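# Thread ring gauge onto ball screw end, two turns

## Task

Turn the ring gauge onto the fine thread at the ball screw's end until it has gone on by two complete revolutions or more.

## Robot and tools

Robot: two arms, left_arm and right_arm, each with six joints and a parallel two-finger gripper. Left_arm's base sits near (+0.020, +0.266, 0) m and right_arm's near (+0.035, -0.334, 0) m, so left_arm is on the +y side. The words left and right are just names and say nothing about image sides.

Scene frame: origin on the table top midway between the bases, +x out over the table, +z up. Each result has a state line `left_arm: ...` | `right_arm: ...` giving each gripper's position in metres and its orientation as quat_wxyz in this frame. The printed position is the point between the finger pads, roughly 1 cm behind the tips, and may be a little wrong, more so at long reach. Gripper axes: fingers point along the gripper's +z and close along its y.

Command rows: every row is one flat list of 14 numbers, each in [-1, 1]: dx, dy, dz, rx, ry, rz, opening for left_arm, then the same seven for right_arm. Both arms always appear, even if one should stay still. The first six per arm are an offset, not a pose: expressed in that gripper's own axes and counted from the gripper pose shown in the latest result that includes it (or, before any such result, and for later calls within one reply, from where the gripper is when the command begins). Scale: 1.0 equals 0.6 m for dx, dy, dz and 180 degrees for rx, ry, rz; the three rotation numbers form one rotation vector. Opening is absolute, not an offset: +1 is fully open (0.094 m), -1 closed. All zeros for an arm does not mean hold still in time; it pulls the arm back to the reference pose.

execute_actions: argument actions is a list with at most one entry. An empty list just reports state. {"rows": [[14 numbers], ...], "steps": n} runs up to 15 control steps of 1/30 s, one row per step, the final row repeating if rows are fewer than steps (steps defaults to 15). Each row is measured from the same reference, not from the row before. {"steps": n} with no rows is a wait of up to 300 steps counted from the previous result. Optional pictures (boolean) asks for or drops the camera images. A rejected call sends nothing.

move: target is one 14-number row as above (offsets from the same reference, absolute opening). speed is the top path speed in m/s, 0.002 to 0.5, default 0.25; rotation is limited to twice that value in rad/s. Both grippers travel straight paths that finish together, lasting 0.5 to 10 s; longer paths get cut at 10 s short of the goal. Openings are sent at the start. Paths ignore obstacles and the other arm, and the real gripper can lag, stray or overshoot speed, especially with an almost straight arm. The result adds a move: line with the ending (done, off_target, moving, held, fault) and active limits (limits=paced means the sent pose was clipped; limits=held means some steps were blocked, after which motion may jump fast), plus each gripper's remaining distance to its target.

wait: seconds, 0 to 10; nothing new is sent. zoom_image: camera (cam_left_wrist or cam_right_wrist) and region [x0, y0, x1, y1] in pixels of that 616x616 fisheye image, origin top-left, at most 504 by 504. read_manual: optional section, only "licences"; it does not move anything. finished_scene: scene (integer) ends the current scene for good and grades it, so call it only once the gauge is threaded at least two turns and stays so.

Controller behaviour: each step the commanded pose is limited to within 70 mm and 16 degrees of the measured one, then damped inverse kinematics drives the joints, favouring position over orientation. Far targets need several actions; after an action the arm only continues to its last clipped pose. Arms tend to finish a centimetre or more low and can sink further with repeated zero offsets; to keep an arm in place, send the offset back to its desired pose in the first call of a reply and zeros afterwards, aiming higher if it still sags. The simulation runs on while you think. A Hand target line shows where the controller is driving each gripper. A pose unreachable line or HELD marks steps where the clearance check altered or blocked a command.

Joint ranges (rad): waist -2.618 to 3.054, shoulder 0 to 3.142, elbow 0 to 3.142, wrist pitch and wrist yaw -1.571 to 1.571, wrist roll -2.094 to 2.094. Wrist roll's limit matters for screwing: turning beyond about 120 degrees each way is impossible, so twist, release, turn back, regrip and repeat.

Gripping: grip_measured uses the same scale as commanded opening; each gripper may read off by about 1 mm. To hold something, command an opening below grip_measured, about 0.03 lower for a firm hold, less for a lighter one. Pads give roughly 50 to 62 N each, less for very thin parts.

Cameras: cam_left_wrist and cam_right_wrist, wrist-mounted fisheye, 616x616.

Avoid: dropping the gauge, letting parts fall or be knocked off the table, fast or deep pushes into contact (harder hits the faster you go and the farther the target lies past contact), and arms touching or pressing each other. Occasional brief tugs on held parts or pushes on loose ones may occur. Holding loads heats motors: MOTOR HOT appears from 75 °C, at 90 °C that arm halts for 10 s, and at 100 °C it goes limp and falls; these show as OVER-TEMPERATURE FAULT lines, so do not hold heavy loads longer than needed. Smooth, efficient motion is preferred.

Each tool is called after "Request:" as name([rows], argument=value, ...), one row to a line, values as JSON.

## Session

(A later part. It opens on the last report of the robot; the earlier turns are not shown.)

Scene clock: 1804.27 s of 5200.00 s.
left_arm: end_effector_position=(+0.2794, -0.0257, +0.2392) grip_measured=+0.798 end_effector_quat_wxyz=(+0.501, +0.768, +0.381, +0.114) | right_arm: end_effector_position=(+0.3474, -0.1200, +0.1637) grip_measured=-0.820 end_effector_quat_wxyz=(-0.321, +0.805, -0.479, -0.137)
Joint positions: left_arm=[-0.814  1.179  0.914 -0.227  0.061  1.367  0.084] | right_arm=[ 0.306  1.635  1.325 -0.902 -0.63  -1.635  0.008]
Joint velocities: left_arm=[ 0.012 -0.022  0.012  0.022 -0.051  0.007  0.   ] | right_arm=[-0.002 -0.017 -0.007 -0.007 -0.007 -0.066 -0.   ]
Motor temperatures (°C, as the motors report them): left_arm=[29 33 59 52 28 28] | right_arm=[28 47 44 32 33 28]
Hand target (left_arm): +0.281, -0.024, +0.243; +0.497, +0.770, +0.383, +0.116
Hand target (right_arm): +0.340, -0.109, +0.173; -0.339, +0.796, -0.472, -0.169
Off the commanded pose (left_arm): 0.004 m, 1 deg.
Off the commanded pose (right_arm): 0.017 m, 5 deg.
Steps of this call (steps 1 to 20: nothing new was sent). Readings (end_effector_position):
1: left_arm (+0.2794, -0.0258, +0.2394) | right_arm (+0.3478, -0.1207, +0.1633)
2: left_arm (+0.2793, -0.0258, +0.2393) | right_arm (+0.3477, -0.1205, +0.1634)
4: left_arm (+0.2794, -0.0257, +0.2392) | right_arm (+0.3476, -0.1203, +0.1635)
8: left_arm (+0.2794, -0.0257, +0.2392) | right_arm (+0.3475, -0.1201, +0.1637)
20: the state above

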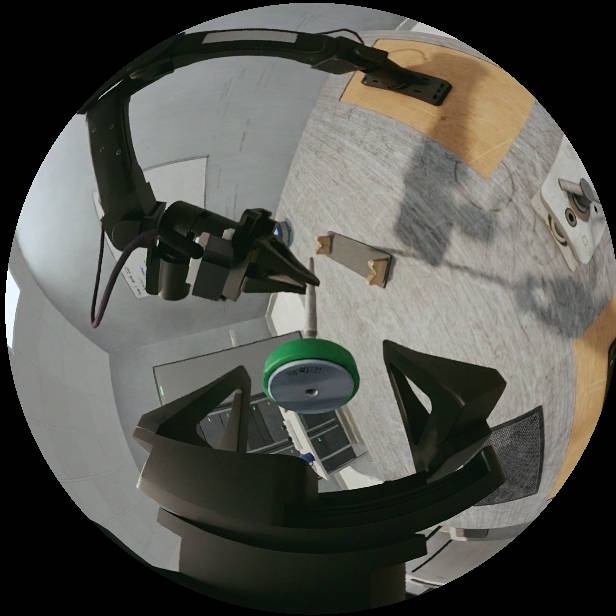

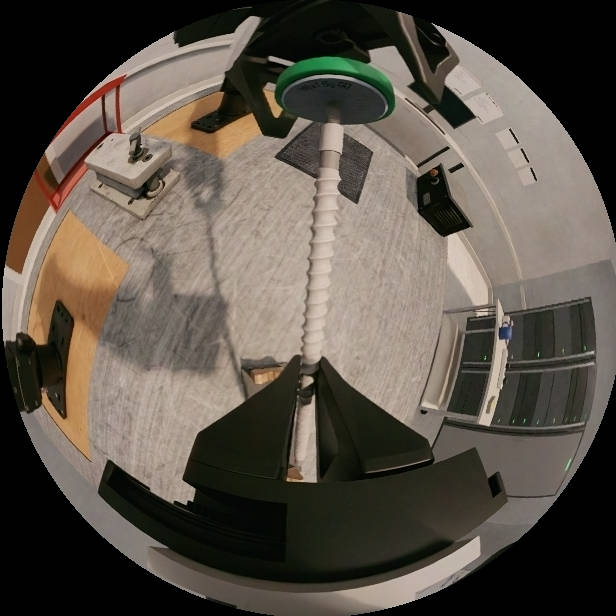

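Request:
execute_actions([
  {"rows": [[-0.0017,0.0149,-0.0032,-0.0035,-0.0012,-0.0778,0.8,-0.0251,-0.0017,0.0008,0.0004,-0.0221,0.002,-0.95],[-0.0017,0.0149,-0.0032,-0.0035,-0.0013,-0.09,0.8,-0.0251,-0.0017,0.0008,0.0004,-0.0221,0.002,-0.95],[-0.0017,0.0149,-0.0032,-0.0035,-0.0014,-0.1022,0.8,-0.0251,-0.0017,0.0008,0.0004,-0.0221,0.002,-0.95],[-0.0017,0.0149,-0.0032,-0.0034,-0.0014,-0.1144,0.8,-0.0251,-0.0017,0.0008,0.0004,-0.0221,0.002,-0.95],[-0.0017,0.0149,-0.0032,-0.0034,-0.0015,-0.1267,0.8,-0.0251,-0.0017,0.0008,0.0004,-0.0221,0.002,-0.95],[-0.0017,0.0149,-0.0032,-0.0034,-0.0016,-0.1389,0.8,-0.0251,-0.0017,0.0008,0.0004,-0.0221,0.002,-0.95],[-0.0017,0.0149,-0.0032,-0.0033,-0.0016,-0.1511,0.8,-0.0251,-0.0017,0.0008,0.0004,-0.0221,0.002,-0.95],[-0.0017,0.0149,-0.0032,-0.0033,-0.0017,-0.1633,0.8,-0.0251,-0.0017,0.0008,0.0004,-0.0221,0.002,-0.95],[-0.0017,0.0149,-0.0032,-0.0033,-0.0018,-0.1756,0.8,-0.0251,-0.0017,0.0008,0.0004,-0.0221,0.002,-0.95],[-0.0017,0.0149,-0.0032,-0.0032,-0.0018,-0.1878,0.8,-0.0251,-0.0017,0.0008,0.0004,-0.0221,0.002,-0.95],[-0.0017,0.0149,-0.0032,-0.0032,-0.0019,-0.2,0.8,-0.0251,-0.0017,0.0008,0.0004,-0.0221,0.002,-0.95],[-0.0017,0.0149,-0.0032,-0.0032,-0.002,-0.2122,0.8,-0.0251,-0.0017,0.0008,0.0004,-0.0221,0.002,-0.95],[-0.0017,0.0149,-0.0032,-0.0031,-0.002,-0.2244,0.8,-0.0251,-0.0017,0.0008,0.0004,-0.0221,0.002,-0.95],[-0.0017,0.0149,-0.0032,-0.0031,-0.0021,-0.2367,0.8,-0.0251,-0.0017,0.0008,0.0004,-0.0221,0.002,-0.95]], "steps": 15},
], pictures=false)

Request:
execute_actions([
  {"steps": 10},
], pictures=false)

Request:
execute_actions([
  {"rows": [[-0.0109,0.0103,-0.0032,-0.0018,-0.0033,-0.0778,0.8,-0.0251,-0.0017,0.0008,0.0004,-0.0221,0.002,-0.95],[-0.0109,0.0103,-0.0032,-0.0017,-0.0033,-0.09,0.8,-0.0251,-0.0017,0.0008,0.0004,-0.0221,0.002,-0.95],[-0.0109,0.0103,-0.0032,-0.0017,-0.0033,-0.1022,0.8,-0.0251,-0.0017,0.0008,0.0004,-0.0221,0.002,-0.95],[-0.0109,0.0103,-0.0032,-0.0016,-0.0034,-0.1144,0.8,-0.0251,-0.0017,0.0008,0.0004,-0.0221,0.002,-0.95],[-0.0109,0.0103,-0.0032,-0.0015,-0.0034,-0.1267,0.8,-0.0251,-0.0017,0.0008,0.0004,-0.0221,0.002,-0.95],[-0.0109,0.0103,-0.0032,-0.0015,-0.0034,-0.1389,0.8,-0.0251,-0.0017,0.0008,0.0004,-0.0221,0.002,-0.95],[-0.0109,0.0103,-0.0032,-0.0014,-0.0035,-0.1511,0.8,-0.0251,-0.0017,0.0008,0.0004,-0.0221,0.002,-0.95],[-0.0109,0.0103,-0.0032,-0.0013,-0.0035,-0.1633,0.8,-0.0251,-0.0017,0.0008,0.0004,-0.0221,0.002,-0.95],[-0.0109,0.0103,-0.0032,-0.0013,-0.0035,-0.1756,0.8,-0.0251,-0.0017,0.0008,0.0004,-0.0221,0.002,-0.95],[-0.0109,0.0103,-0.0032,-0.0012,-0.0036,-0.1878,0.8,-0.0251,-0.0017,0.0008,0.0004,-0.0221,0.002,-0.95],[-0.0109,0.0103,-0.0032,-0.0012,-0.0036,-0.2,0.8,-0.0251,-0.0017,0.0008,0.0004,-0.0221,0.002,-0.95],[-0.0109,0.0103,-0.0032,-0.0011,-0.0036,-0.2122,0.8,-0.0251,-0.0017,0.0008,0.0004,-0.0221,0.002,-0.95],[-0.0109,0.0103,-0.0032,-0.001,-0.0037,-0.2244,0.8,-0.0251,-0.0017,0.0008,0.0004,-0.0221,0.002,-0.95],[-0.0109,0.0103,-0.0032,-0.001,-0.0037,-0.2367,0.8,-0.0251,-0.0017,0.0008,0.0004,-0.0221,0.002,-0.95]], "steps": 15},
], pictures=false)

Request:
execute_actions([
  {"steps": 15},
])

Request:
zoom_image(camera="cam_left_wrist", region=[230, 240, 430, 440])

Scene clock: 1842.77 s of 5200.00 s.
left_arm: end_effector_position=(+0.2785, -0.0263, +0.2392) grip_measured=+0.798 end_effector_quat_wxyz=(+0.513, +0.629, +0.583, -0.036) | right_arm: end_effector_position=(+0.3474, -0.1200, +0.1637) grip_measured=-0.820 end_effector_quat_wxyz=(-0.321, +0.805, -0.479, -0.137)
Joint positions: left_arm=[-0.814  1.179  0.914 -0.227  0.066  0.788  0.084] | right_arm=[ 0.306  1.635  1.325 -0.902 -0.63  -1.635  0.008]
Joint velocities: left_arm=[-0.002 -0.007 -0.012  0.051  0.007 -0.901  0.   ] | right_arm=[-0.012 -0.017 -0.002  0.022  0.066  0.007  0.001]
Motor temperatures (°C, as the motors report them): left_arm=[29 33 59 51 28 28] | right_arm=[28 47 44 32 33 28]
Hand target (left_arm): +0.282, -0.027, +0.248; +0.515, +0.580, +0.627, -0.075
Hand target (right_arm): +0.341, -0.110, +0.172; -0.337, +0.798, -0.471, -0.165
Off the commanded pose (left_arm): 0.009 m, 9 deg.
Off the commanded pose (right_arm): 0.015 m, 4 deg.
Steps of this call (steps 1 to 90: nothing new was sent; then 35.00 s passed at rest; steps 91 to 105: all 15 steps of this action). Readings (end_effector_position):
91: left_arm (+0.2793, -0.0257, +0.2391) | right_arm (+0.3474, -0.1200, +0.1637)
92: left_arm (+0.2791, -0.0259, +0.2391) | right_arm (+0.3474, -0.1200, +0.1637)
94: left_arm (+0.2789, -0.0260, +0.2391) | right_arm (+0.3474, -0.1200, +0.1637)
98: left_arm (+0.2787, -0.0262, +0.2392) | right_arm (+0.3474, -0.1200, +0.1637)
105: the state above

Scene clock: 1843.10 s of 5200.00 s.
left_arm: end_effector_position=(+0.2785, -0.0263, +0.2392) grip_measured=+0.798 end_effector_quat_wxyz=(+0.510, +0.592, +0.621, -0.068) | right_arm: end_effector_position=(+0.3474, -0.1200, +0.1637) grip_measured=-0.820 end_effector_quat_wxyz=(-0.321, +0.805, -0.479, -0.137)
Joint positions: left_arm=[-0.814  1.179  0.914 -0.227  0.066  0.665  0.084] | right_arm=[ 0.306  1.635  1.325 -0.902 -0.63  -1.635  0.008]
Joint velocities: left_arm=[ 0.002  0.002 -0.022  0.037 -0.022 -0.154  0.   ] | right_arm=[-0.002 -0.002 -0.022  0.037  0.022  0.051 -0.001]
Motor temperatures (°C, as the motors report them): left_arm=[29 33 59 51 28 28] | right_arm=[28 47 44 32 33 28]
Hand target (left_arm): +0.282, -0.027, +0.248; +0.515, +0.580, +0.627, -0.075
Hand target (right_arm): +0.341, -0.110, +0.172; -0.337, +0.798, -0.471, -0.165
Off the commanded pose (left_arm): 0.009 m, 3 deg.
Off the commanded pose (right_arm): 0.015 m, 4 deg.
Steps of this call (steps 1 to 10: nothing new was sent). Readings (end_effector_position):
1: left_arm (+0.2785, -0.0263, +0.2392) | right_arm (+0.3474, -0.1200, +0.1637)
2: left_arm (+0.2785, -0.0263, +0.2392) | right_arm (+0.3474, -0.1200, +0.1637)
4: left_arm (+0.2785, -0.0263, +0.2392) | right_arm (+0.3474, -0.1200, +0.1637)
8: left_arm (+0.2785, -0.0263, +0.2392) | right_arm (+0.3474, -0.1200, +0.1637)
10: the state above

Scene clock: 1843.60 s of 5200.00 s.
left_arm: end_effector_position=(+0.2776, -0.0272, +0.2392) grip_measured=+0.798 end_effector_quat_wxyz=(+0.468, +0.391, +0.763, -0.214) | right_arm: end_effector_position=(+0.3474, -0.1200, +0.1637) grip_measured=-0.820 end_effector_quat_wxyz=(-0.321, +0.805, -0.479, -0.137)
Joint positions: left_arm=[-0.814  1.179  0.914 -0.227  0.074  0.084  0.084] | right_arm=[ 0.306  1.635  1.325 -0.902 -0.63  -1.635  0.008]
Joint velocities: left_arm=[-0.002 -0.017 -0.002 -0.037 -0.051 -0.916 -0.   ] | right_arm=[-0.002  0.007  0.017 -0.037 -0.051 -0.007  0.   ]
Motor temperatures (°C, as the motors report them): left_arm=[29 33 59 51 28 28] | right_arm=[28 47 44 32 33 28]
Hand target (left_arm): +0.281, -0.028, +0.248; +0.456, +0.331, +0.787, -0.250
Hand target (right_arm): +0.341, -0.110, +0.172; -0.337, +0.798, -0.471, -0.165
Off the commanded pose (left_arm): 0.009 m, 9 deg.
Off the commanded pose (right_arm): 0.015 m, 4 deg.
Steps of this call (steps 1 to 15: all 15 steps of this action). Readings (end_effector_position):
1: left_arm (+0.2784, -0.0264, +0.2392) | right_arm (+0.3474, -0.1200, +0.1637)
2: left_arm (+0.2783, -0.0266, +0.2392) | right_arm (+0.3474, -0.1200, +0.1637)
4: left_arm (+0.2780, -0.0268, +0.2392) | right_arm (+0.3474, -0.1200, +0.1637)
8: left_arm (+0.2778, -0.0270, +0.2392) | right_arm (+0.3474, -0.1200, +0.1637)
15: the state above

Scene clock: 1844.10 s of 5200.00 s.
left_arm: end_effector_position=(+0.2776, -0.0272, +0.2392) grip_measured=+0.798 end_effector_quat_wxyz=(+0.453, +0.339, +0.788, -0.244) | right_arm: end_effector_position=(+0.3474, -0.1200, +0.1637) grip_measured=-0.820 end_effector_quat_wxyz=(-0.321, +0.805, -0.479, -0.137)
Joint positions: left_arm=[-0.814  1.179  0.914 -0.227  0.074 -0.049  0.084] | right_arm=[ 0.306  1.635  1.325 -0.902 -0.63  -1.635  0.008]
Joint velocities: left_arm=[-0.017  0.002  0.007 -0.007  0.007 -0.022 -0.001] | right_arm=[-0.002  0.012 -0.002  0.022  0.081 -0.051  0.   ]
Motor temperatures (°C, as the motors report them): left_arm=[29 33 59 51 28 28] | right_arm=[28 47 44 32 33 28]
Hand target (left_arm): +0.281, -0.028, +0.248; +0.456, +0.331, +0.787, -0.250
Hand target (right_arm): +0.341, -0.110, +0.172; -0.337, +0.798, -0.471, -0.165
Off the commanded pose (left_arm): 0.009 m, 2 deg.
Off the commanded pose (right_arm): 0.015 m, 4 deg.
Steps of this call (steps 1 to 15: nothing new was sent). Readings (end_effector_position):
1: left_arm (+0.2776, -0.0272, +0.2392) | right_arm (+0.3474, -0.1200, +0.1637)
2: left_arm (+0.2776, -0.0272, +0.2392) | right_arm (+0.3474, -0.1200, +0.1637)
4: left_arm (+0.2776, -0.0272, +0.2392) | right_arm (+0.3474, -0.1200, +0.1637)
8: left_arm (+0.2776, -0.0272, +0.2392) | right_arm (+0.3474, -0.1200, +0.1637)
15: the state above

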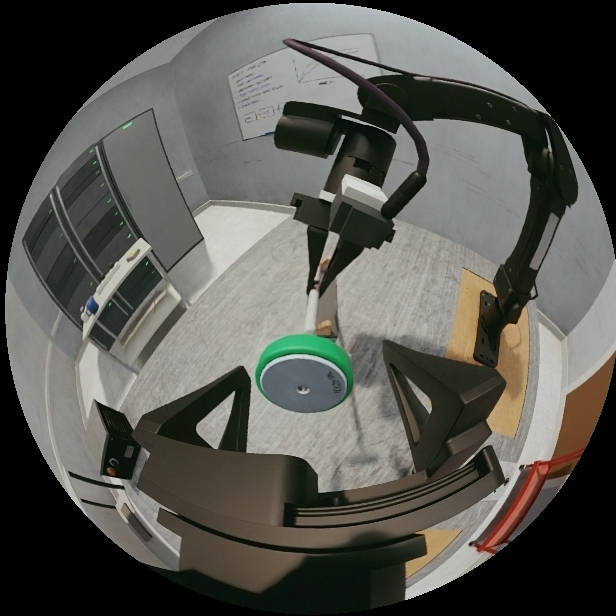

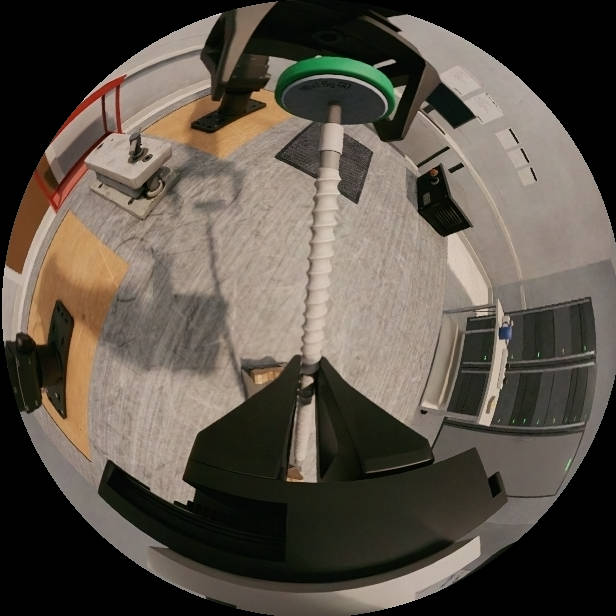

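Region (230, 240, 430, 440) of cam_left_wrist's 616x616 image, scaled by 2.520, with more detail than that image has.

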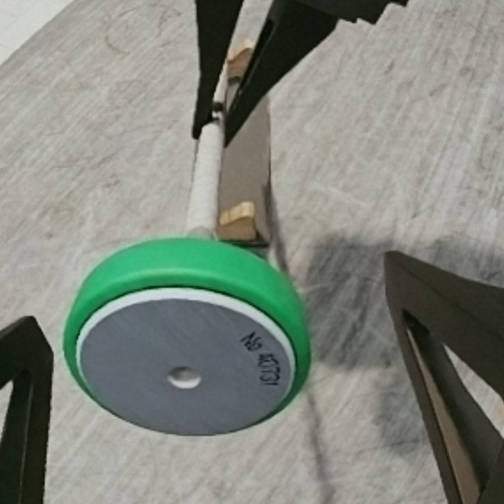

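Request:
execute_actions([
  {"rows": [[-0.015,0.0007,-0.0032,0.0007,-0.0037,-0.0778,0.8,-0.0251,-0.0017,0.0008,0.0004,-0.0221,0.002,-0.95],[-0.015,0.0007,-0.0032,0.0007,-0.0037,-0.09,0.8,-0.0251,-0.0017,0.0008,0.0004,-0.0221,0.002,-0.95],[-0.015,0.0007,-0.0032,0.0008,-0.0037,-0.1022,0.8,-0.0251,-0.0017,0.0008,0.0004,-0.0221,0.002,-0.95],[-0.015,0.0007,-0.0032,0.0009,-0.0036,-0.1144,0.8,-0.0251,-0.0017,0.0008,0.0004,-0.0221,0.002,-0.95],[-0.015,0.0007,-0.0032,0.0009,-0.0036,-0.1267,0.8,-0.0251,-0.0017,0.0008,0.0004,-0.0221,0.002,-0.95],[-0.015,0.0007,-0.0032,0.001,-0.0036,-0.1389,0.8,-0.0251,-0.0017,0.0008,0.0004,-0.0221,0.002,-0.95],[-0.015,0.0007,-0.0032,0.0011,-0.0036,-0.1511,0.8,-0.0251,-0.0017,0.0008,0.0004,-0.0221,0.002,-0.95],[-0.015,0.0007,-0.0032,0.0012,-0.0036,-0.1633,0.8,-0.0251,-0.0017,0.0008,0.0004,-0.0221,0.002,-0.95],[-0.015,0.0007,-0.0032,0.0012,-0.0036,-0.1756,0.8,-0.0251,-0.0017,0.0008,0.0004,-0.0221,0.002,-0.95],[-0.015,0.0007,-0.0032,0.0013,-0.0036,-0.1878,0.8,-0.0251,-0.0017,0.0008,0.0004,-0.0221,0.002,-0.95],[-0.015,0.0007,-0.0032,0.0014,-0.0035,-0.2,0.8,-0.0251,-0.0017,0.0008,0.0004,-0.0221,0.002,-0.95],[-0.015,0.0007,-0.0032,0.0015,-0.0035,-0.2122,0.8,-0.0251,-0.0017,0.0008,0.0004,-0.0221,0.002,-0.95],[-0.015,0.0007,-0.0032,0.0015,-0.0035,-0.2244,0.8,-0.0251,-0.0017,0.0008,0.0004,-0.0221,0.002,-0.95],[-0.015,0.0007,-0.0032,0.0016,-0.0035,-0.2367,0.8,-0.0251,-0.0017,0.0008,0.0004,-0.0221,0.002,-0.95],[-0.015,0.0007,-0.0032,0.0017,-0.0035,-0.2489,0.8,-0.0251,-0.0017,0.0008,0.0004,-0.0221,0.002,-0.95]], "steps": 15},
], pictures=false)

Request:
execute_actions([
  {"steps": 11},
], pictures=false)

Request:
execute_actions([
  {"rows": [[-0.0115,-0.0097,-0.0032,0.003,-0.0023,-0.0778,0.8,-0.0251,-0.0017,0.0008,0.0004,-0.0221,0.002,-0.95],[-0.0115,-0.0097,-0.0032,0.003,-0.0022,-0.09,0.8,-0.0251,-0.0017,0.0008,0.0004,-0.0221,0.002,-0.95],[-0.0115,-0.0097,-0.0032,0.0031,-0.0021,-0.1022,0.8,-0.0251,-0.0017,0.0008,0.0004,-0.0221,0.002,-0.95],[-0.0115,-0.0097,-0.0032,0.0031,-0.0021,-0.1144,0.8,-0.0251,-0.0017,0.0008,0.0004,-0.0221,0.002,-0.95],[-0.0115,-0.0097,-0.0032,0.0032,-0.002,-0.1267,0.8,-0.0251,-0.0017,0.0008,0.0004,-0.0221,0.002,-0.95],[-0.0115,-0.0097,-0.0032,0.0032,-0.002,-0.1389,0.8,-0.0251,-0.0017,0.0008,0.0004,-0.0221,0.002,-0.95],[-0.0115,-0.0097,-0.0032,0.0033,-0.0019,-0.1511,0.8,-0.0251,-0.0017,0.0008,0.0004,-0.0221,0.002,-0.95],[-0.0115,-0.0097,-0.0032,0.0033,-0.0018,-0.1633,0.8,-0.0251,-0.0017,0.0008,0.0004,-0.0221,0.002,-0.95],[-0.0115,-0.0097,-0.0032,0.0034,-0.0018,-0.1756,0.8,-0.0251,-0.0017,0.0008,0.0004,-0.0221,0.002,-0.95],[-0.0115,-0.0097,-0.0032,0.0034,-0.0017,-0.1878,0.8,-0.0251,-0.0017,0.0008,0.0004,-0.0221,0.002,-0.95],[-0.0115,-0.0097,-0.0032,0.0034,-0.0016,-0.2,0.8,-0.0251,-0.0017,0.0008,0.0004,-0.0221,0.002,-0.95],[-0.0115,-0.0097,-0.0032,0.0035,-0.0016,-0.2122,0.8,-0.0251,-0.0017,0.0008,0.0004,-0.0221,0.002,-0.95],[-0.0115,-0.0097,-0.0032,0.0035,-0.0015,-0.2244,0.8,-0.0251,-0.0017,0.0008,0.0004,-0.0221,0.002,-0.95],[-0.0115,-0.0097,-0.0032,0.0036,-0.0015,-0.2367,0.8,-0.0251,-0.0017,0.0008,0.0004,-0.0221,0.002,-0.95],[-0.0115,-0.0097,-0.0032,0.0036,-0.0014,-0.2489,0.8,-0.0251,-0.0017,0.0008,0.0004,-0.0221,0.002,-0.95]], "steps": 15},
], pictures=false)

Request:
execute_actions([
  {"steps": 11},
], pictures=false)

Request:
execute_actions([
  {"rows": [[-0.0053,-0.0146,-0.0032,0.0038,-0.0032,-0.07,0.8,-0.0251,-0.0017,0.0008,0.0004,-0.0221,0.002,-0.95],[-0.0053,-0.0146,-0.0032,0.0039,-0.0031,-0.088,0.8,-0.0251,-0.0017,0.0008,0.0004,-0.0221,0.002,-0.95]], "steps": 15},
], pictures=false)

Request:
execute_actions([
  {"steps": 8},
])

Request:
zoom_image(camera="cam_left_wrist", region=[230, 240, 430, 440])

Scene clock: 1932.23 s of 5200.00 s.
left_arm: end_effector_position=(+0.2764, -0.0281, +0.2393) grip_measured=+0.798 end_effector_quat_wxyz=(+0.360, +0.098, +0.852, -0.368) | right_arm: end_effector_position=(+0.3474, -0.1200, +0.1637) grip_measured=-0.820 end_effector_quat_wxyz=(-0.321, +0.805, -0.479, -0.137)
Joint positions: left_arm=[-0.814  1.179  0.914 -0.227  0.082 -0.638  0.084] | right_arm=[ 0.306  1.635  1.325 -0.902 -0.63  -1.635  0.008]
Joint velocities: left_arm=[-0.007 -0.012 -0.007  0.007  0.022 -1.136 -0.   ] | right_arm=[ 0.002  0.007  0.007 -0.037  0.022  0.037 -0.001]
Motor temperatures (°C, as the motors report them): left_arm=[29 33 59 52 28 28] | right_arm=[28 47 44 32 33 28]
Hand target (left_arm): +0.280, -0.028, +0.248; +0.331, +0.023, +0.853, -0.402
Hand target (right_arm): +0.341, -0.110, +0.172; -0.337, +0.798, -0.471, -0.165
Off the commanded pose (left_arm): 0.009 m, 11 deg.
Off the commanded pose (right_arm): 0.015 m, 4 deg.
Steps of this call (steps 1 to 90: nothing new was sent; then 84.63 s passed at rest; steps 91 to 105: all 15 steps of this action). Readings (end_effector_position):
91: left_arm (+0.2774, -0.0273, +0.2392) | right_arm (+0.3474, -0.1200, +0.1637)
92: left_arm (+0.2772, -0.0274, +0.2392) | right_arm (+0.3474, -0.1200, +0.1637)
94: left_arm (+0.2770, -0.0276, +0.2392) | right_arm (+0.3474, -0.1200, +0.1637)
98: left_arm (+0.2766, -0.0279, +0.2392) | right_arm (+0.3474, -0.1200, +0.1637)
105: the state above

Scene clock: 1932.60 s of 5200.00 s.
left_arm: end_effector_position=(+0.2763, -0.0282, +0.2393) grip_measured=+0.798 end_effector_quat_wxyz=(+0.331, +0.034, +0.857, -0.394) | right_arm: end_effector_position=(+0.3474, -0.1200, +0.1637) grip_measured=-0.820 end_effector_quat_wxyz=(-0.321, +0.805, -0.479, -0.137)
Joint positions: left_arm=[-0.814  1.179  0.914 -0.227  0.083 -0.789  0.084] | right_arm=[ 0.306  1.635  1.325 -0.902 -0.63  -1.635  0.008]
Joint velocities: left_arm=[-0.012 -0.007  0.027 -0.037  0.037 -0.154  0.   ] | right_arm=[ 0.007 -0.002  0.012 -0.037 -0.081 -0.066  0.001]
Motor temperatures (°C, as the motors report them): left_arm=[29 33 59 52 28 28] | right_arm=[28 47 44 32 33 28]
Hand target (left_arm): +0.280, -0.028, +0.248; +0.331, +0.023, +0.853, -0.402
Hand target (right_arm): +0.341, -0.110, +0.172; -0.337, +0.798, -0.471, -0.165
Off the commanded pose (left_arm): 0.010 m, 3 deg.
Off the commanded pose (right_arm): 0.015 m, 4 deg.
Steps of this call (steps 1 to 11: nothing new was sent). Readings (end_effector_position):
1: left_arm (+0.2764, -0.0281, +0.2393) | right_arm (+0.3474, -0.1200, +0.1637)
2: left_arm (+0.2763, -0.0281, +0.2393) | right_arm (+0.3474, -0.1200, +0.1637)
4: left_arm (+0.2763, -0.0281, +0.2393) | right_arm (+0.3474, -0.1200, +0.1637)
8: left_arm (+0.2763, -0.0282, +0.2393) | right_arm (+0.3474, -0.1200, +0.1637)
11: the state above

Scene clock: 1933.10 s of 5200.00 s.
left_arm: end_effector_position=(+0.2749, -0.0293, +0.2393) grip_measured=+0.798 end_effector_quat_wxyz=(+0.198, -0.215, +0.830, -0.475) | right_arm: end_effector_position=(+0.3474, -0.1200, +0.1637) grip_measured=-0.820 end_effector_quat_wxyz=(-0.321, +0.805, -0.479, -0.137)
Joint positions: left_arm=[-0.814  1.179  0.914 -0.227  0.093 -1.38   0.084] | right_arm=[ 0.306  1.635  1.325 -0.902 -0.63  -1.635  0.008]
Joint velocities: left_arm=[-0.002 -0.002  0.007 -0.037 -0.037 -1.165  0.   ] | right_arm=[-0.002  0.007 -0.007 -0.007  0.037 -0.007  0.   ]
Motor temperatures (°C, as the motors report them): left_arm=[29 33 59 52 28 28] | right_arm=[28 47 44 32 33 28]
Hand target (left_arm): +0.279, -0.029, +0.248; +0.159, -0.285, +0.805, -0.496
Hand target (right_arm): +0.341, -0.110, +0.172; -0.337, +0.798, -0.471, -0.165
Off the commanded pose (left_arm): 0.010 m, 11 deg.
Off the commanded pose (right_arm): 0.015 m, 4 deg.
Steps of this call (steps 1 to 15: all 15 steps of this action). Readings (end_effector_position):
1: left_arm (+0.2761, -0.0284, +0.2393) | right_arm (+0.3474, -0.1200, +0.1637)
2: left_arm (+0.2759, -0.0285, +0.2393) | right_arm (+0.3474, -0.1200, +0.1637)
4: left_arm (+0.2755, -0.0288, +0.2393) | right_arm (+0.3474, -0.1200, +0.1637)
8: left_arm (+0.2751, -0.0291, +0.2393) | right_arm (+0.3474, -0.1200, +0.1637)
15: the state above

Scene clock: 1933.47 s of 5200.00 s.
left_arm: end_effector_position=(+0.2748, -0.0294, +0.2393) grip_measured=+0.798 end_effector_quat_wxyz=(+0.161, -0.276, +0.812, -0.489) | right_arm: end_effector_position=(+0.3474, -0.1200, +0.1637) grip_measured=-0.820 end_effector_quat_wxyz=(-0.321, +0.805, -0.479, -0.137)
Joint positions: left_arm=[-0.814  1.179  0.914 -0.227  0.093 -1.531  0.084] | right_arm=[ 0.306  1.635  1.325 -0.902 -0.63  -1.635  0.008]
Joint velocities: left_arm=[-0.012  0.002  0.012 -0.007  0.007 -0.11  -0.   ] | right_arm=[ 0.007 -0.002 -0.032  0.007 -0.007  0.022 -0.001]
Motor temperatures (°C, as the motors report them): left_arm=[29 33 59 52 28 28] | right_arm=[28 47 44 32 33 28]
Hand target (left_arm): +0.279, -0.029, +0.248; +0.159, -0.285, +0.805, -0.496
Hand target (right_arm): +0.341, -0.110, +0.172; -0.337, +0.798, -0.471, -0.165
Off the commanded pose (left_arm): 0.010 m, 2 deg.
Off the commanded pose (right_arm): 0.015 m, 4 deg.
Steps of this call (steps 1 to 11: nothing new was sent). Readings (end_effector_position):
1: left_arm (+0.2749, -0.0293, +0.2393) | right_arm (+0.3474, -0.1200, +0.1637)
2: left_arm (+0.2749, -0.0293, +0.2393) | right_arm (+0.3474, -0.1200, +0.1637)
4: left_arm (+0.2749, -0.0293, +0.2393) | right_arm (+0.3474, -0.1200, +0.1637)
8: left_arm (+0.2748, -0.0294, +0.2393) | right_arm (+0.3474, -0.1200, +0.1637)
11: the state above

Scene clock: 1933.97 s of 5200.00 s.
left_arm: end_effector_position=(+0.2748, -0.0294, +0.2393) grip_measured=+0.798 end_effector_quat_wxyz=(+0.097, -0.379, +0.769, -0.505) | right_arm: end_effector_position=(+0.3474, -0.1200, +0.1637) grip_measured=-0.820 end_effector_quat_wxyz=(-0.321, +0.805, -0.479, -0.137)
Joint positions: left_arm=[-0.814  1.179  0.914 -0.227  0.093 -1.789  0.084] | right_arm=[ 0.306  1.635  1.325 -0.902 -0.63  -1.635  0.008]
Joint velocities: left_arm=[-0.012 -0.007 -0.002 -0.051  0.007 -0.081 -0.   ] | right_arm=[-0.012 -0.007  0.002 -0.007  0.022 -0.007  0.001]
Motor temperatures (°C, as the motors report them): left_arm=[29 33 59 52 28 28] | right_arm=[28 47 44 32 33 28]
Hand target (left_arm): +0.279, -0.029, +0.248; +0.098, -0.387, +0.762, -0.510
Hand target (right_arm): +0.341, -0.110, +0.172; -0.337, +0.798, -0.471, -0.165
Off the commanded pose (left_arm): 0.010 m, 1 deg.
Off the commanded pose (right_arm): 0.015 m, 4 deg.
Steps of this call (steps 1 to 15: all 15 steps of this action). Readings (end_effector_position):
1: left_arm (+0.2748, -0.0294, +0.2393) | right_arm (+0.3474, -0.1200, +0.1637)
2: left_arm (+0.2748, -0.0294, +0.2393) | right_arm (+0.3474, -0.1200, +0.1637)
4: left_arm (+0.2748, -0.0294, +0.2393) | right_arm (+0.3474, -0.1200, +0.1637)
8: left_arm (+0.2748, -0.0294, +0.2393) | right_arm (+0.3474, -0.1200, +0.1637)
15: the state above

Scene clock: 1934.23 s of 5200.00 s.
left_arm: end_effector_position=(+0.2748, -0.0294, +0.2393) grip_measured=+0.798 end_effector_quat_wxyz=(+0.094, -0.382, +0.767, -0.506) | right_arm: end_effector_position=(+0.3474, -0.1200, +0.1637) grip_measured=-0.820 end_effector_quat_wxyz=(-0.321, +0.805, -0.479, -0.137)
Joint positions: left_arm=[-0.814  1.179  0.914 -0.227  0.093 -1.799  0.084] | right_arm=[ 0.306  1.635  1.325 -0.902 -0.63  -1.635  0.008]
Joint velocities: left_arm=[-0.002 -0.012  0.017 -0.037 -0.037 -0.051  0.   ] | right_arm=[-0.002  0.002 -0.017  0.007  0.007  0.066  0.002]
Motor temperatures (°C, as the motors report them): left_arm=[29 33 59 52 28 28] | right_arm=[28 47 44 32 33 28]
Hand target (left_arm): +0.279, -0.029, +0.248; +0.098, -0.387, +0.762, -0.510
Hand target (right_arm): +0.341, -0.110, +0.172; -0.337, +0.798, -0.471, -0.165
Off the commanded pose (left_arm): 0.010 m, 1 deg.
Off the commanded pose (right_arm): 0.015 m, 4 deg.
Steps of this call (steps 1 to 8: nothing new was sent). Readings (end_effector_position):
1: left_arm (+0.2748, -0.0294, +0.2393) | right_arm (+0.3474, -0.1200, +0.1637)
2: left_arm (+0.2748, -0.0294, +0.2393) | right_arm (+0.3474, -0.1200, +0.1637)
4: left_arm (+0.2748, -0.0294, +0.2393) | right_arm (+0.3474, -0.1200, +0.1637)
8: the state above

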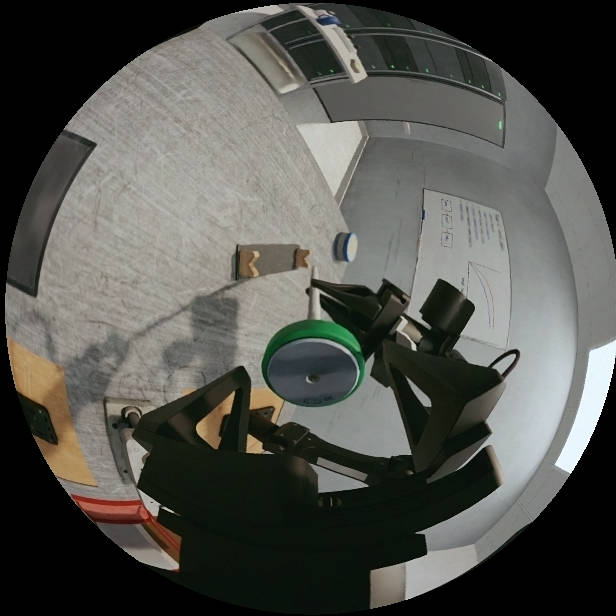

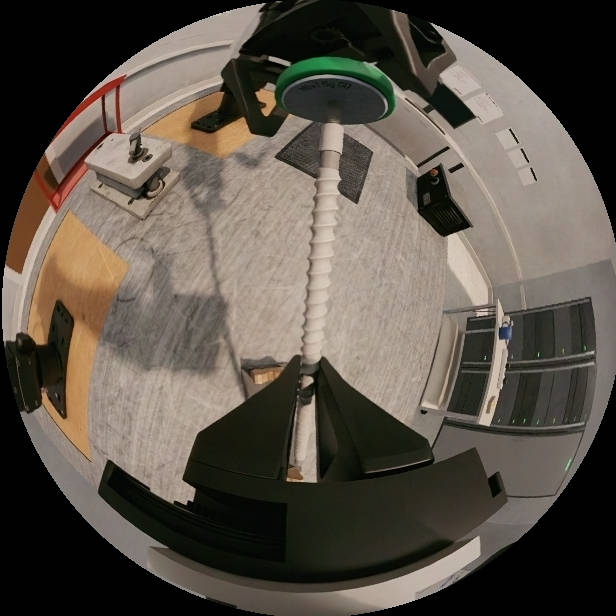

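Region (230, 240, 430, 440) of cam_left_wrist's 616x616 image, scaled by 2.520, with more detail than that image has.

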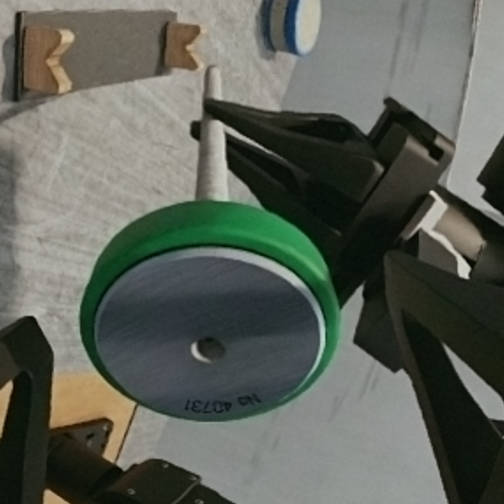

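Request:
execute_actions([
  {"rows": [[-0.0094,-0.0171,-0.0032,0.0072,-0.0105,-0.0722,0.8,-0.027,-0.0018,0.0006,0.0007,-0.0241,0.001,-0.95],[-0.0094,-0.0171,-0.0032,0.0072,-0.0105,-0.0722,0.8,-0.0276,-0.0018,0.0006,0.0008,-0.0247,0,-0.95],[-0.0094,-0.0171,-0.0032,0.0072,-0.0105,-0.0722,0.8,-0.0282,-0.0019,0.0005,0.0009,-0.0253,-0.001,-0.95],[-0.0094,-0.0171,-0.0032,0.0072,-0.0105,-0.0722,0.8,-0.0288,-0.0019,0.0004,0.001,-0.026,-0.002,-0.95],[-0.0094,-0.0171,-0.0032,0.0072,-0.0105,-0.0722,0.8,-0.0293,-0.0019,0.0004,0.001,-0.0266,-0.003,-0.95],[-0.0094,-0.0171,-0.0032,0.0072,-0.0105,-0.0722,0.8,-0.0299,-0.002,0.0003,0.0011,-0.0272,-0.004,-0.95],[-0.0094,-0.0171,-0.0032,0.0072,-0.0105,-0.0722,0.8,-0.0305,-0.002,0.0002,0.0012,-0.0278,-0.005,-0.95],[-0.0094,-0.0171,-0.0032,0.0072,-0.0105,-0.0722,0.8,-0.0311,-0.002,0.0002,0.0013,-0.0285,-0.006,-0.95],[-0.0094,-0.0171,-0.0032,0.0072,-0.0105,-0.0722,0.8,-0.0316,-0.0021,0.0001,0.0014,-0.0291,-0.007,-0.95],[-0.0094,-0.0171,-0.0032,0.0072,-0.0105,-0.0722,0.8,-0.0322,-0.0021,0,0.0014,-0.0297,-0.008,-0.95],[-0.0094,-0.0171,-0.0032,0.0072,-0.0105,-0.0722,0.8,-0.0322,-0.0021,0,0.0015,-0.0297,-0.009,-0.95]], "steps": 15},
], pictures=false)

Request:
execute_actions([
  {"steps": 20},
])

Request:
zoom_image(camera="cam_left_wrist", region=[230, 240, 430, 440])

Request:
zoom_image(camera="cam_right_wrist", region=[270, 20, 410, 160])

Scene clock: 1978.50 s of 5200.00 s.
left_arm: end_effector_position=(+0.2782, -0.0267, +0.2393) grip_measured=+0.798 end_effector_quat_wxyz=(+0.051, -0.466, +0.720, -0.512) | right_arm: end_effector_position=(+0.3464, -0.1185, +0.1650) grip_measured=-0.820 end_effector_quat_wxyz=(-0.326, +0.810, -0.468, -0.138)
Joint positions: left_arm=[-0.814  1.179  0.914 -0.227  0.069 -2.01   0.084] | right_arm=[ 0.306  1.635  1.325 -0.902 -0.642 -1.659  0.008]
Joint velocities: left_arm=[ 0.002 -0.007 -0.012 -0.007 -0.022 -0.022 -0.   ] | right_arm=[ 0.002 -0.012 -0.012 -0.037 -0.007 -0.066 -0.001]
Motor temperatures (°C, as the motors report them): left_arm=[29 33 59 51 28 28] | right_arm=[28 47 44 32 33 28]
Hand target (left_arm): +0.283, -0.026, +0.248; +0.053, -0.474, +0.712, -0.516
Hand target (right_arm): +0.339, -0.107, +0.175; -0.346, +0.804, -0.453, -0.167
Off the commanded pose (left_arm): 0.010 m, 1 deg.
Off the commanded pose (right_arm): 0.017 m, 5 deg.
Steps of this call (steps 1 to 90: nothing new was sent; then 40.77 s passed at rest; steps 91 to 105: all 15 steps of this action). Readings (end_effector_position):
91: left_arm (+0.2750, -0.0293, +0.2394) | right_arm (+0.3474, -0.1200, +0.1637)
92: left_arm (+0.2754, -0.0290, +0.2394) | right_arm (+0.3474, -0.1200, +0.1637)
94: left_arm (+0.2761, -0.0284, +0.2394) | right_arm (+0.3474, -0.1200, +0.1638)
98: left_arm (+0.2772, -0.0275, +0.2393) | right_arm (+0.3470, -0.1195, +0.1642)
105: the state above

Scene clock: 1979.17 s of 5200.00 s.
left_arm: end_effector_position=(+0.2785, -0.0265, +0.2392) grip_measured=+0.798 end_effector_quat_wxyz=(+0.049, -0.470, +0.717, -0.512) | right_arm: end_effector_position=(+0.3463, -0.1183, +0.1652) grip_measured=-0.820 end_effector_quat_wxyz=(-0.327, +0.811, -0.465, -0.138)
Joint positions: left_arm=[-0.814  1.179  0.914 -0.227  0.067 -2.018  0.084] | right_arm=[ 0.306  1.635  1.325 -0.902 -0.644 -1.664  0.008]
Joint velocities: left_arm=[ 0.007 -0.022 -0.012  0.007 -0.037 -0.022  0.001] | right_arm=[-0.002  0.007 -0.012 -0.022 -0.022  0.051 -0.001]
Motor temperatures (°C, as the motors report them): left_arm=[29 33 59 51 28 28] | right_arm=[28 47 44 32 33 28]
Hand target (left_arm): +0.283, -0.026, +0.248; +0.053, -0.474, +0.712, -0.516
Hand target (right_arm): +0.339, -0.107, +0.175; -0.346, +0.804, -0.453, -0.167
Off the commanded pose (left_arm): 0.009 m, 1 deg.
Off the commanded pose (right_arm): 0.017 m, 5 deg.
Steps of this call (steps 1 to 20: nothing new was sent). Readings (end_effector_position):
1: left_arm (+0.2782, -0.0267, +0.2393) | right_arm (+0.3464, -0.1185, +0.1650)
2: left_arm (+0.2783, -0.0266, +0.2393) | right_arm (+0.3464, -0.1184, +0.1650)
4: left_arm (+0.2784, -0.0265, +0.2393) | right_arm (+0.3463, -0.1183, +0.1651)
8: left_arm (+0.2784, -0.0265, +0.2392) | right_arm (+0.3463, -0.1183, +0.1652)
20: the state above

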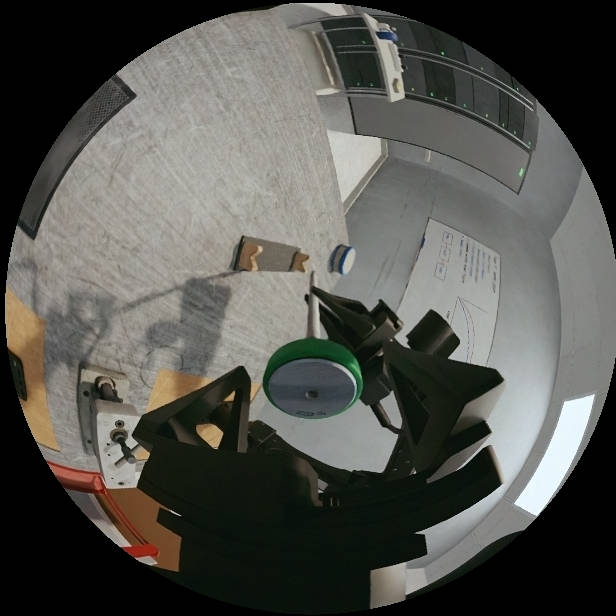

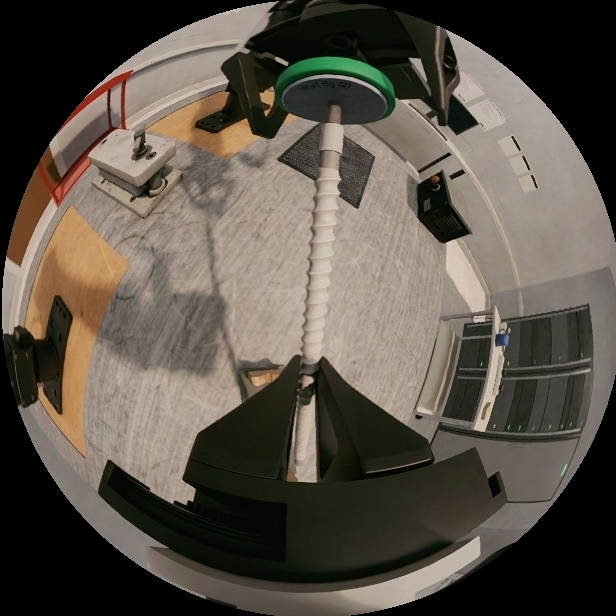

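Region (230, 240, 430, 440) of cam_left_wrist's 616x616 image, scaled by 2.520, with more detail than that image has.

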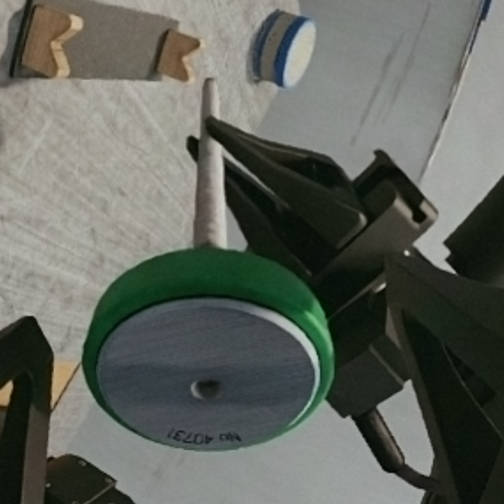

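Region (270, 20, 410, 160) of cam_right_wrist's 616x616 image, scaled by 3.600, with more detail than that image has.

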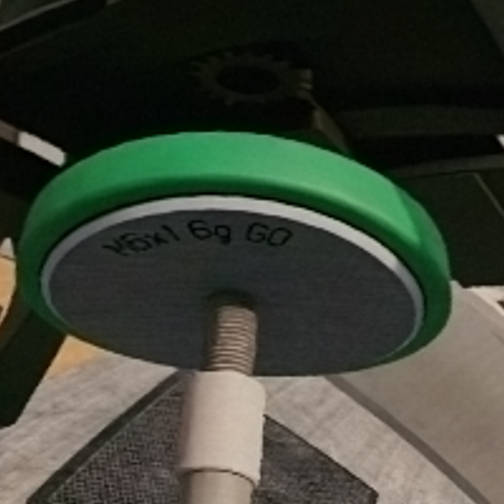

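Request:
execute_actions([
  {"rows": [[0.0057,-0.0139,-0.0032,0.0031,0.0021,0,0.7,-0.0269,-0.002,0.0007,0.001,-0.024,0.002,-0.95],[0.0057,-0.0139,-0.0032,0.0031,0.0021,0,0.6,-0.0269,-0.002,0.0007,0.001,-0.024,0.002,-0.95],[0.0057,-0.0139,-0.0032,0.0031,0.0021,0,0.5,-0.0269,-0.002,0.0007,0.001,-0.024,0.002,-0.95],[0.0057,-0.0139,-0.0032,0.0031,0.0021,0,0.4,-0.0269,-0.002,0.0007,0.001,-0.024,0.002,-0.95],[0.0057,-0.0139,-0.0032,0.0031,0.0021,0,0.3,-0.0269,-0.002,0.0007,0.001,-0.024,0.002,-0.95],[0.0057,-0.0139,-0.0032,0.0031,0.0021,0,0.25,-0.0269,-0.002,0.0007,0.001,-0.024,0.002,-0.95],[0.0057,-0.0139,-0.0032,0.0031,0.0021,0,0.2,-0.0269,-0.002,0.0007,0.001,-0.024,0.002,-0.95]], "steps": 15},
], pictures=false)

Request:
execute_actions([
  {"steps": 10},
])

Request:
zoom_image(camera="cam_left_wrist", region=[230, 240, 430, 440])

Scene clock: 1997.13 s of 5200.00 s.
left_arm: end_effector_position=(+0.2783, -0.0266, +0.2393) grip_measured=+0.202 end_effector_quat_wxyz=(+0.049, -0.470, +0.717, -0.512) | right_arm: end_effector_position=(+0.3462, -0.1182, +0.1652) grip_measured=-0.820 end_effector_quat_wxyz=(-0.327, +0.811, -0.465, -0.138)
Joint positions: left_arm=[-0.814  1.179  0.914 -0.227  0.068 -2.019  0.056] | right_arm=[ 0.306  1.635  1.325 -0.902 -0.644 -1.664  0.008]
Joint velocities: left_arm=[ 0.002 -0.002 -0.007 -0.022  0.007 -0.081  0.001] | right_arm=[-0.017  0.002 -0.002 -0.037 -0.022 -0.007  0.   ]
Motor temperatures (°C, as the motors report them): left_arm=[29 33 59 51 28 28] | right_arm=[28 47 44 32 34 28]
Hand target (left_arm): +0.281, -0.028, +0.248; +0.049, -0.468, +0.715, -0.517
Hand target (right_arm): +0.339, -0.107, +0.174; -0.345, +0.803, -0.456, -0.168
Off the commanded pose (left_arm): 0.009 m, 1 deg.
Off the commanded pose (right_arm): 0.016 m, 4 deg.
Steps of this call (steps 1 to 90: nothing new was sent; then 14.47 s passed at rest; steps 91 to 105: all 15 steps of this action). Readings (end_effector_position):
91: left_arm (+0.2784, -0.0265, +0.2392) | right_arm (+0.3462, -0.1182, +0.1652)
92: left_arm (+0.2784, -0.0265, +0.2392) | right_arm (+0.3462, -0.1182, +0.1652)
94: left_arm (+0.2784, -0.0265, +0.2393) | right_arm (+0.3462, -0.1182, +0.1652)
98: left_arm (+0.2784, -0.0265, +0.2393) | right_arm (+0.3462, -0.1182, +0.1652)
105: the state above

Scene clock: 1997.47 s of 5200.00 s.
left_arm: end_effector_position=(+0.2783, -0.0266, +0.2393) grip_measured=+0.202 end_effector_quat_wxyz=(+0.049, -0.470, +0.717, -0.512) | right_arm: end_effector_position=(+0.3462, -0.1182, +0.1652) grip_measured=-0.820 end_effector_quat_wxyz=(-0.327, +0.811, -0.465, -0.138)
Joint positions: left_arm=[-0.814  1.179  0.914 -0.227  0.068 -2.019  0.056] | right_arm=[ 0.306  1.635  1.325 -0.902 -0.644 -1.664  0.008]
Joint velocities: left_arm=[ 0.002 -0.022 -0.007  0.022 -0.022 -0.037  0.001] | right_arm=[ 0.002 -0.007  0.007  0.022  0.007  0.022 -0.001]
Motor temperatures (°C, as the motors report them): left_arm=[29 33 59 51 28 28] | right_arm=[28 47 44 32 34 28]
Hand target (left_arm): +0.281, -0.028, +0.248; +0.049, -0.468, +0.715, -0.517
Hand target (right_arm): +0.339, -0.107, +0.174; -0.345, +0.803, -0.456, -0.168
Off the commanded pose (left_arm): 0.009 m, 1 deg.
Off the commanded pose (right_arm): 0.016 m, 4 deg.
Steps of this call (steps 1 to 10: nothing new was sent). Readings (end_effector_position):
1: left_arm (+0.2783, -0.0266, +0.2393) | right_arm (+0.3462, -0.1182, +0.1652)
2: left_arm (+0.2783, -0.0266, +0.2393) | right_arm (+0.3462, -0.1182, +0.1652)
4: left_arm (+0.2783, -0.0266, +0.2393) | right_arm (+0.3462, -0.1182, +0.1652)
8: left_arm (+0.2783, -0.0266, +0.2393) | right_arm (+0.3462, -0.1182, +0.1652)
10: the state above

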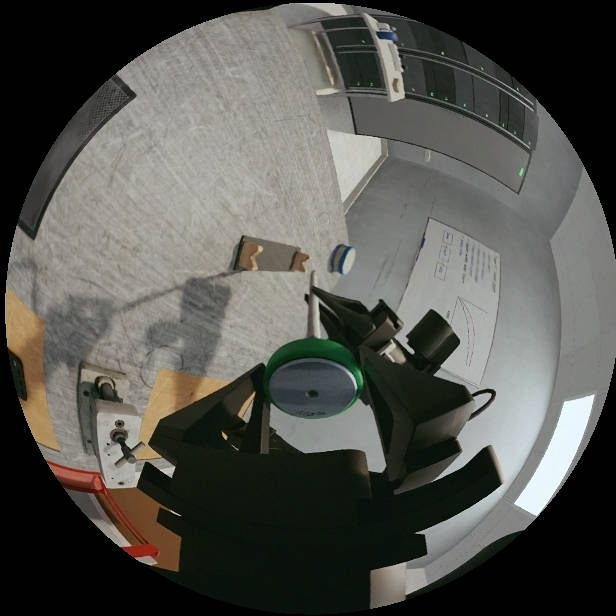

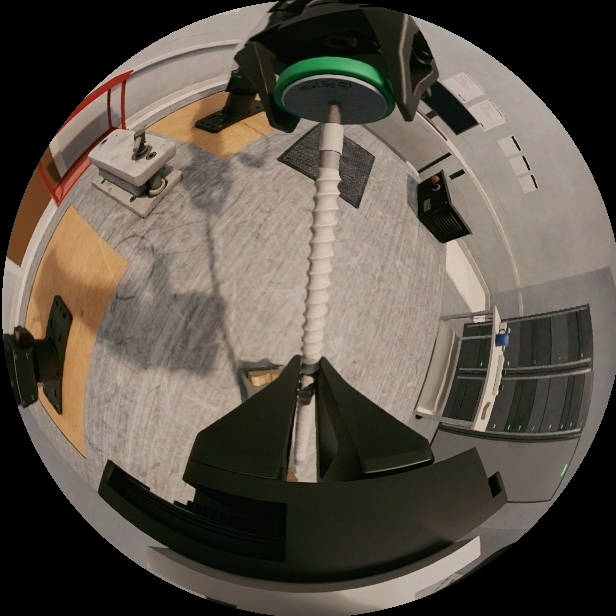

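Region (230, 240, 430, 440) of cam_left_wrist's 616x616 image, scaled by 2.520, with more detail than that image has.

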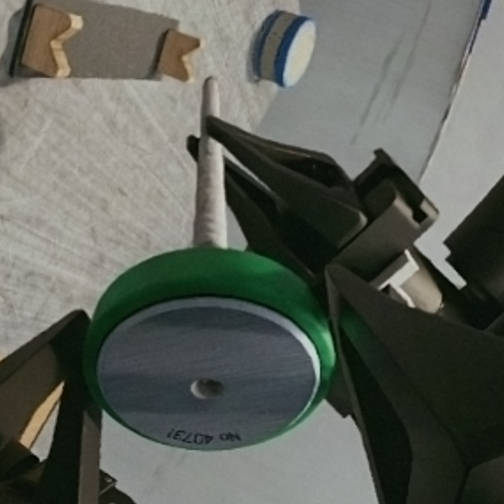

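Request:
execute_actions([
  {"rows": [[0.009,-0.0124,-0.0032,0.0016,0.0057,0,0.2,-0.0269,-0.002,0.0007,0.001,-0.024,0.002,-0.95]], "steps": 15},
], pictures=false)

Request:
execute_actions([
  {"steps": 10},
])

Request:
zoom_image(camera="cam_left_wrist", region=[230, 240, 430, 440])

Scene clock: 2005.37 s of 5200.00 s.
left_arm: end_effector_position=(+0.2766, -0.0280, +0.2393) grip_measured=+0.202 end_effector_quat_wxyz=(+0.044, -0.467, +0.719, -0.513) | right_arm: end_effector_position=(+0.3462, -0.1182, +0.1652) grip_measured=-0.820 end_effector_quat_wxyz=(-0.327, +0.811, -0.465, -0.138)
Joint positions: left_arm=[-0.814  1.179  0.914 -0.227  0.081 -2.019  0.056] | right_arm=[ 0.306  1.635  1.325 -0.902 -0.644 -1.664  0.008]
Joint velocities: left_arm=[ 0.002 -0.017  0.002  0.051 -0.007 -0.037  0.   ] | right_arm=[-0.012  0.002  0.012  0.081 -0.051  0.022 -0.   ]
Motor temperatures (°C, as the motors report them): left_arm=[29 33 59 51 28 28] | right_arm=[28 47 44 32 34 28]
Hand target (left_arm): +0.279, -0.029, +0.248; +0.044, -0.465, +0.717, -0.518
Hand target (right_arm): +0.339, -0.107, +0.174; -0.345, +0.803, -0.456, -0.168
Off the commanded pose (left_arm): 0.009 m, 1 deg.
Off the commanded pose (right_arm): 0.016 m, 4 deg.
Steps of this call (steps 1 to 90: nothing new was sent; then 4.40 s passed at rest; steps 91 to 105: all 15 steps of this action). Readings (end_effector_position):
91: left_arm (+0.2781, -0.0268, +0.2393) | right_arm (+0.3462, -0.1182, +0.1652)
92: left_arm (+0.2778, -0.0270, +0.2393) | right_arm (+0.3462, -0.1182, +0.1652)
94: left_arm (+0.2773, -0.0274, +0.2393) | right_arm (+0.3462, -0.1182, +0.1652)
98: left_arm (+0.2768, -0.0278, +0.2393) | right_arm (+0.3462, -0.1182, +0.1652)
105: the state above

Scene clock: 2005.70 s of 5200.00 s.
left_arm: end_effector_position=(+0.2765, -0.0281, +0.2393) grip_measured=+0.202 end_effector_quat_wxyz=(+0.043, -0.467, +0.719, -0.513) | right_arm: end_effector_position=(+0.3462, -0.1182, +0.1652) grip_measured=-0.820 end_effector_quat_wxyz=(-0.327, +0.811, -0.465, -0.138)
Joint positions: left_arm=[-0.814  1.179  0.914 -0.227  0.081 -2.019  0.056] | right_arm=[ 0.306  1.635  1.325 -0.902 -0.644 -1.664  0.008]
Joint velocities: left_arm=[-0.012 -0.012 -0.012 -0.139 -0.022 -0.007 -0.   ] | right_arm=[ 0.012 -0.002 -0.017 -0.007 -0.037  0.037  0.001]
Motor temperatures (°C, as the motors report them): left_arm=[29 33 59 51 28 28] | right_arm=[28 47 44 32 34 28]
Hand target (left_arm): +0.279, -0.029, +0.248; +0.044, -0.465, +0.717, -0.518
Hand target (right_arm): +0.339, -0.107, +0.174; -0.345, +0.803, -0.456, -0.168
Off the commanded pose (left_arm): 0.009 m, 1 deg.
Off the commanded pose (right_arm): 0.016 m, 4 deg.
Steps of this call (steps 1 to 10: nothing new was sent). Readings (end_effector_position):
1: left_arm (+0.2765, -0.0281, +0.2393) | right_arm (+0.3462, -0.1182, +0.1652)
2: left_arm (+0.2765, -0.0281, +0.2393) | right_arm (+0.3462, -0.1182, +0.1652)
4: left_arm (+0.2765, -0.0281, +0.2393) | right_arm (+0.3462, -0.1182, +0.1652)
8: left_arm (+0.2765, -0.0281, +0.2393) | right_arm (+0.3462, -0.1182, +0.1652)
10: the state above

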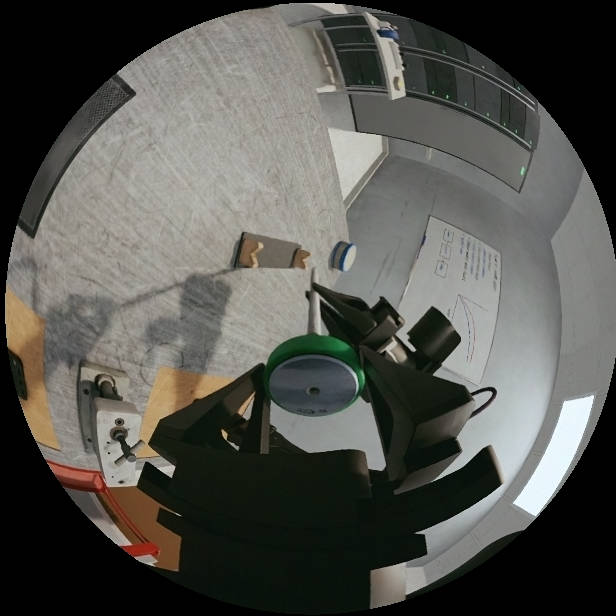

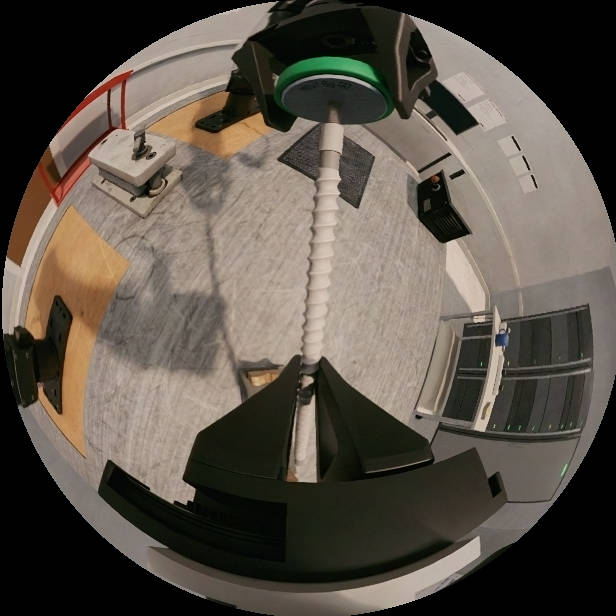

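Region (230, 240, 430, 440) of cam_left_wrist's 616x616 image, scaled by 2.520, with more detail than that image has.

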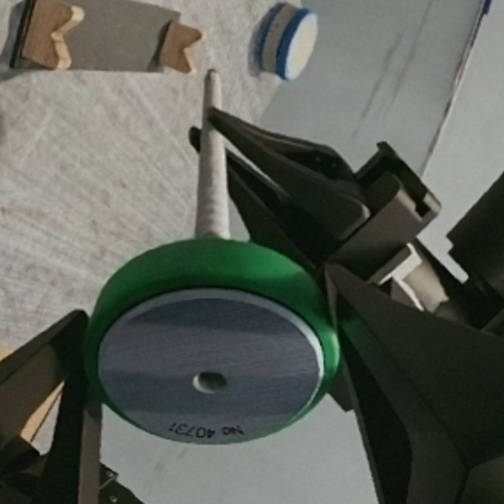

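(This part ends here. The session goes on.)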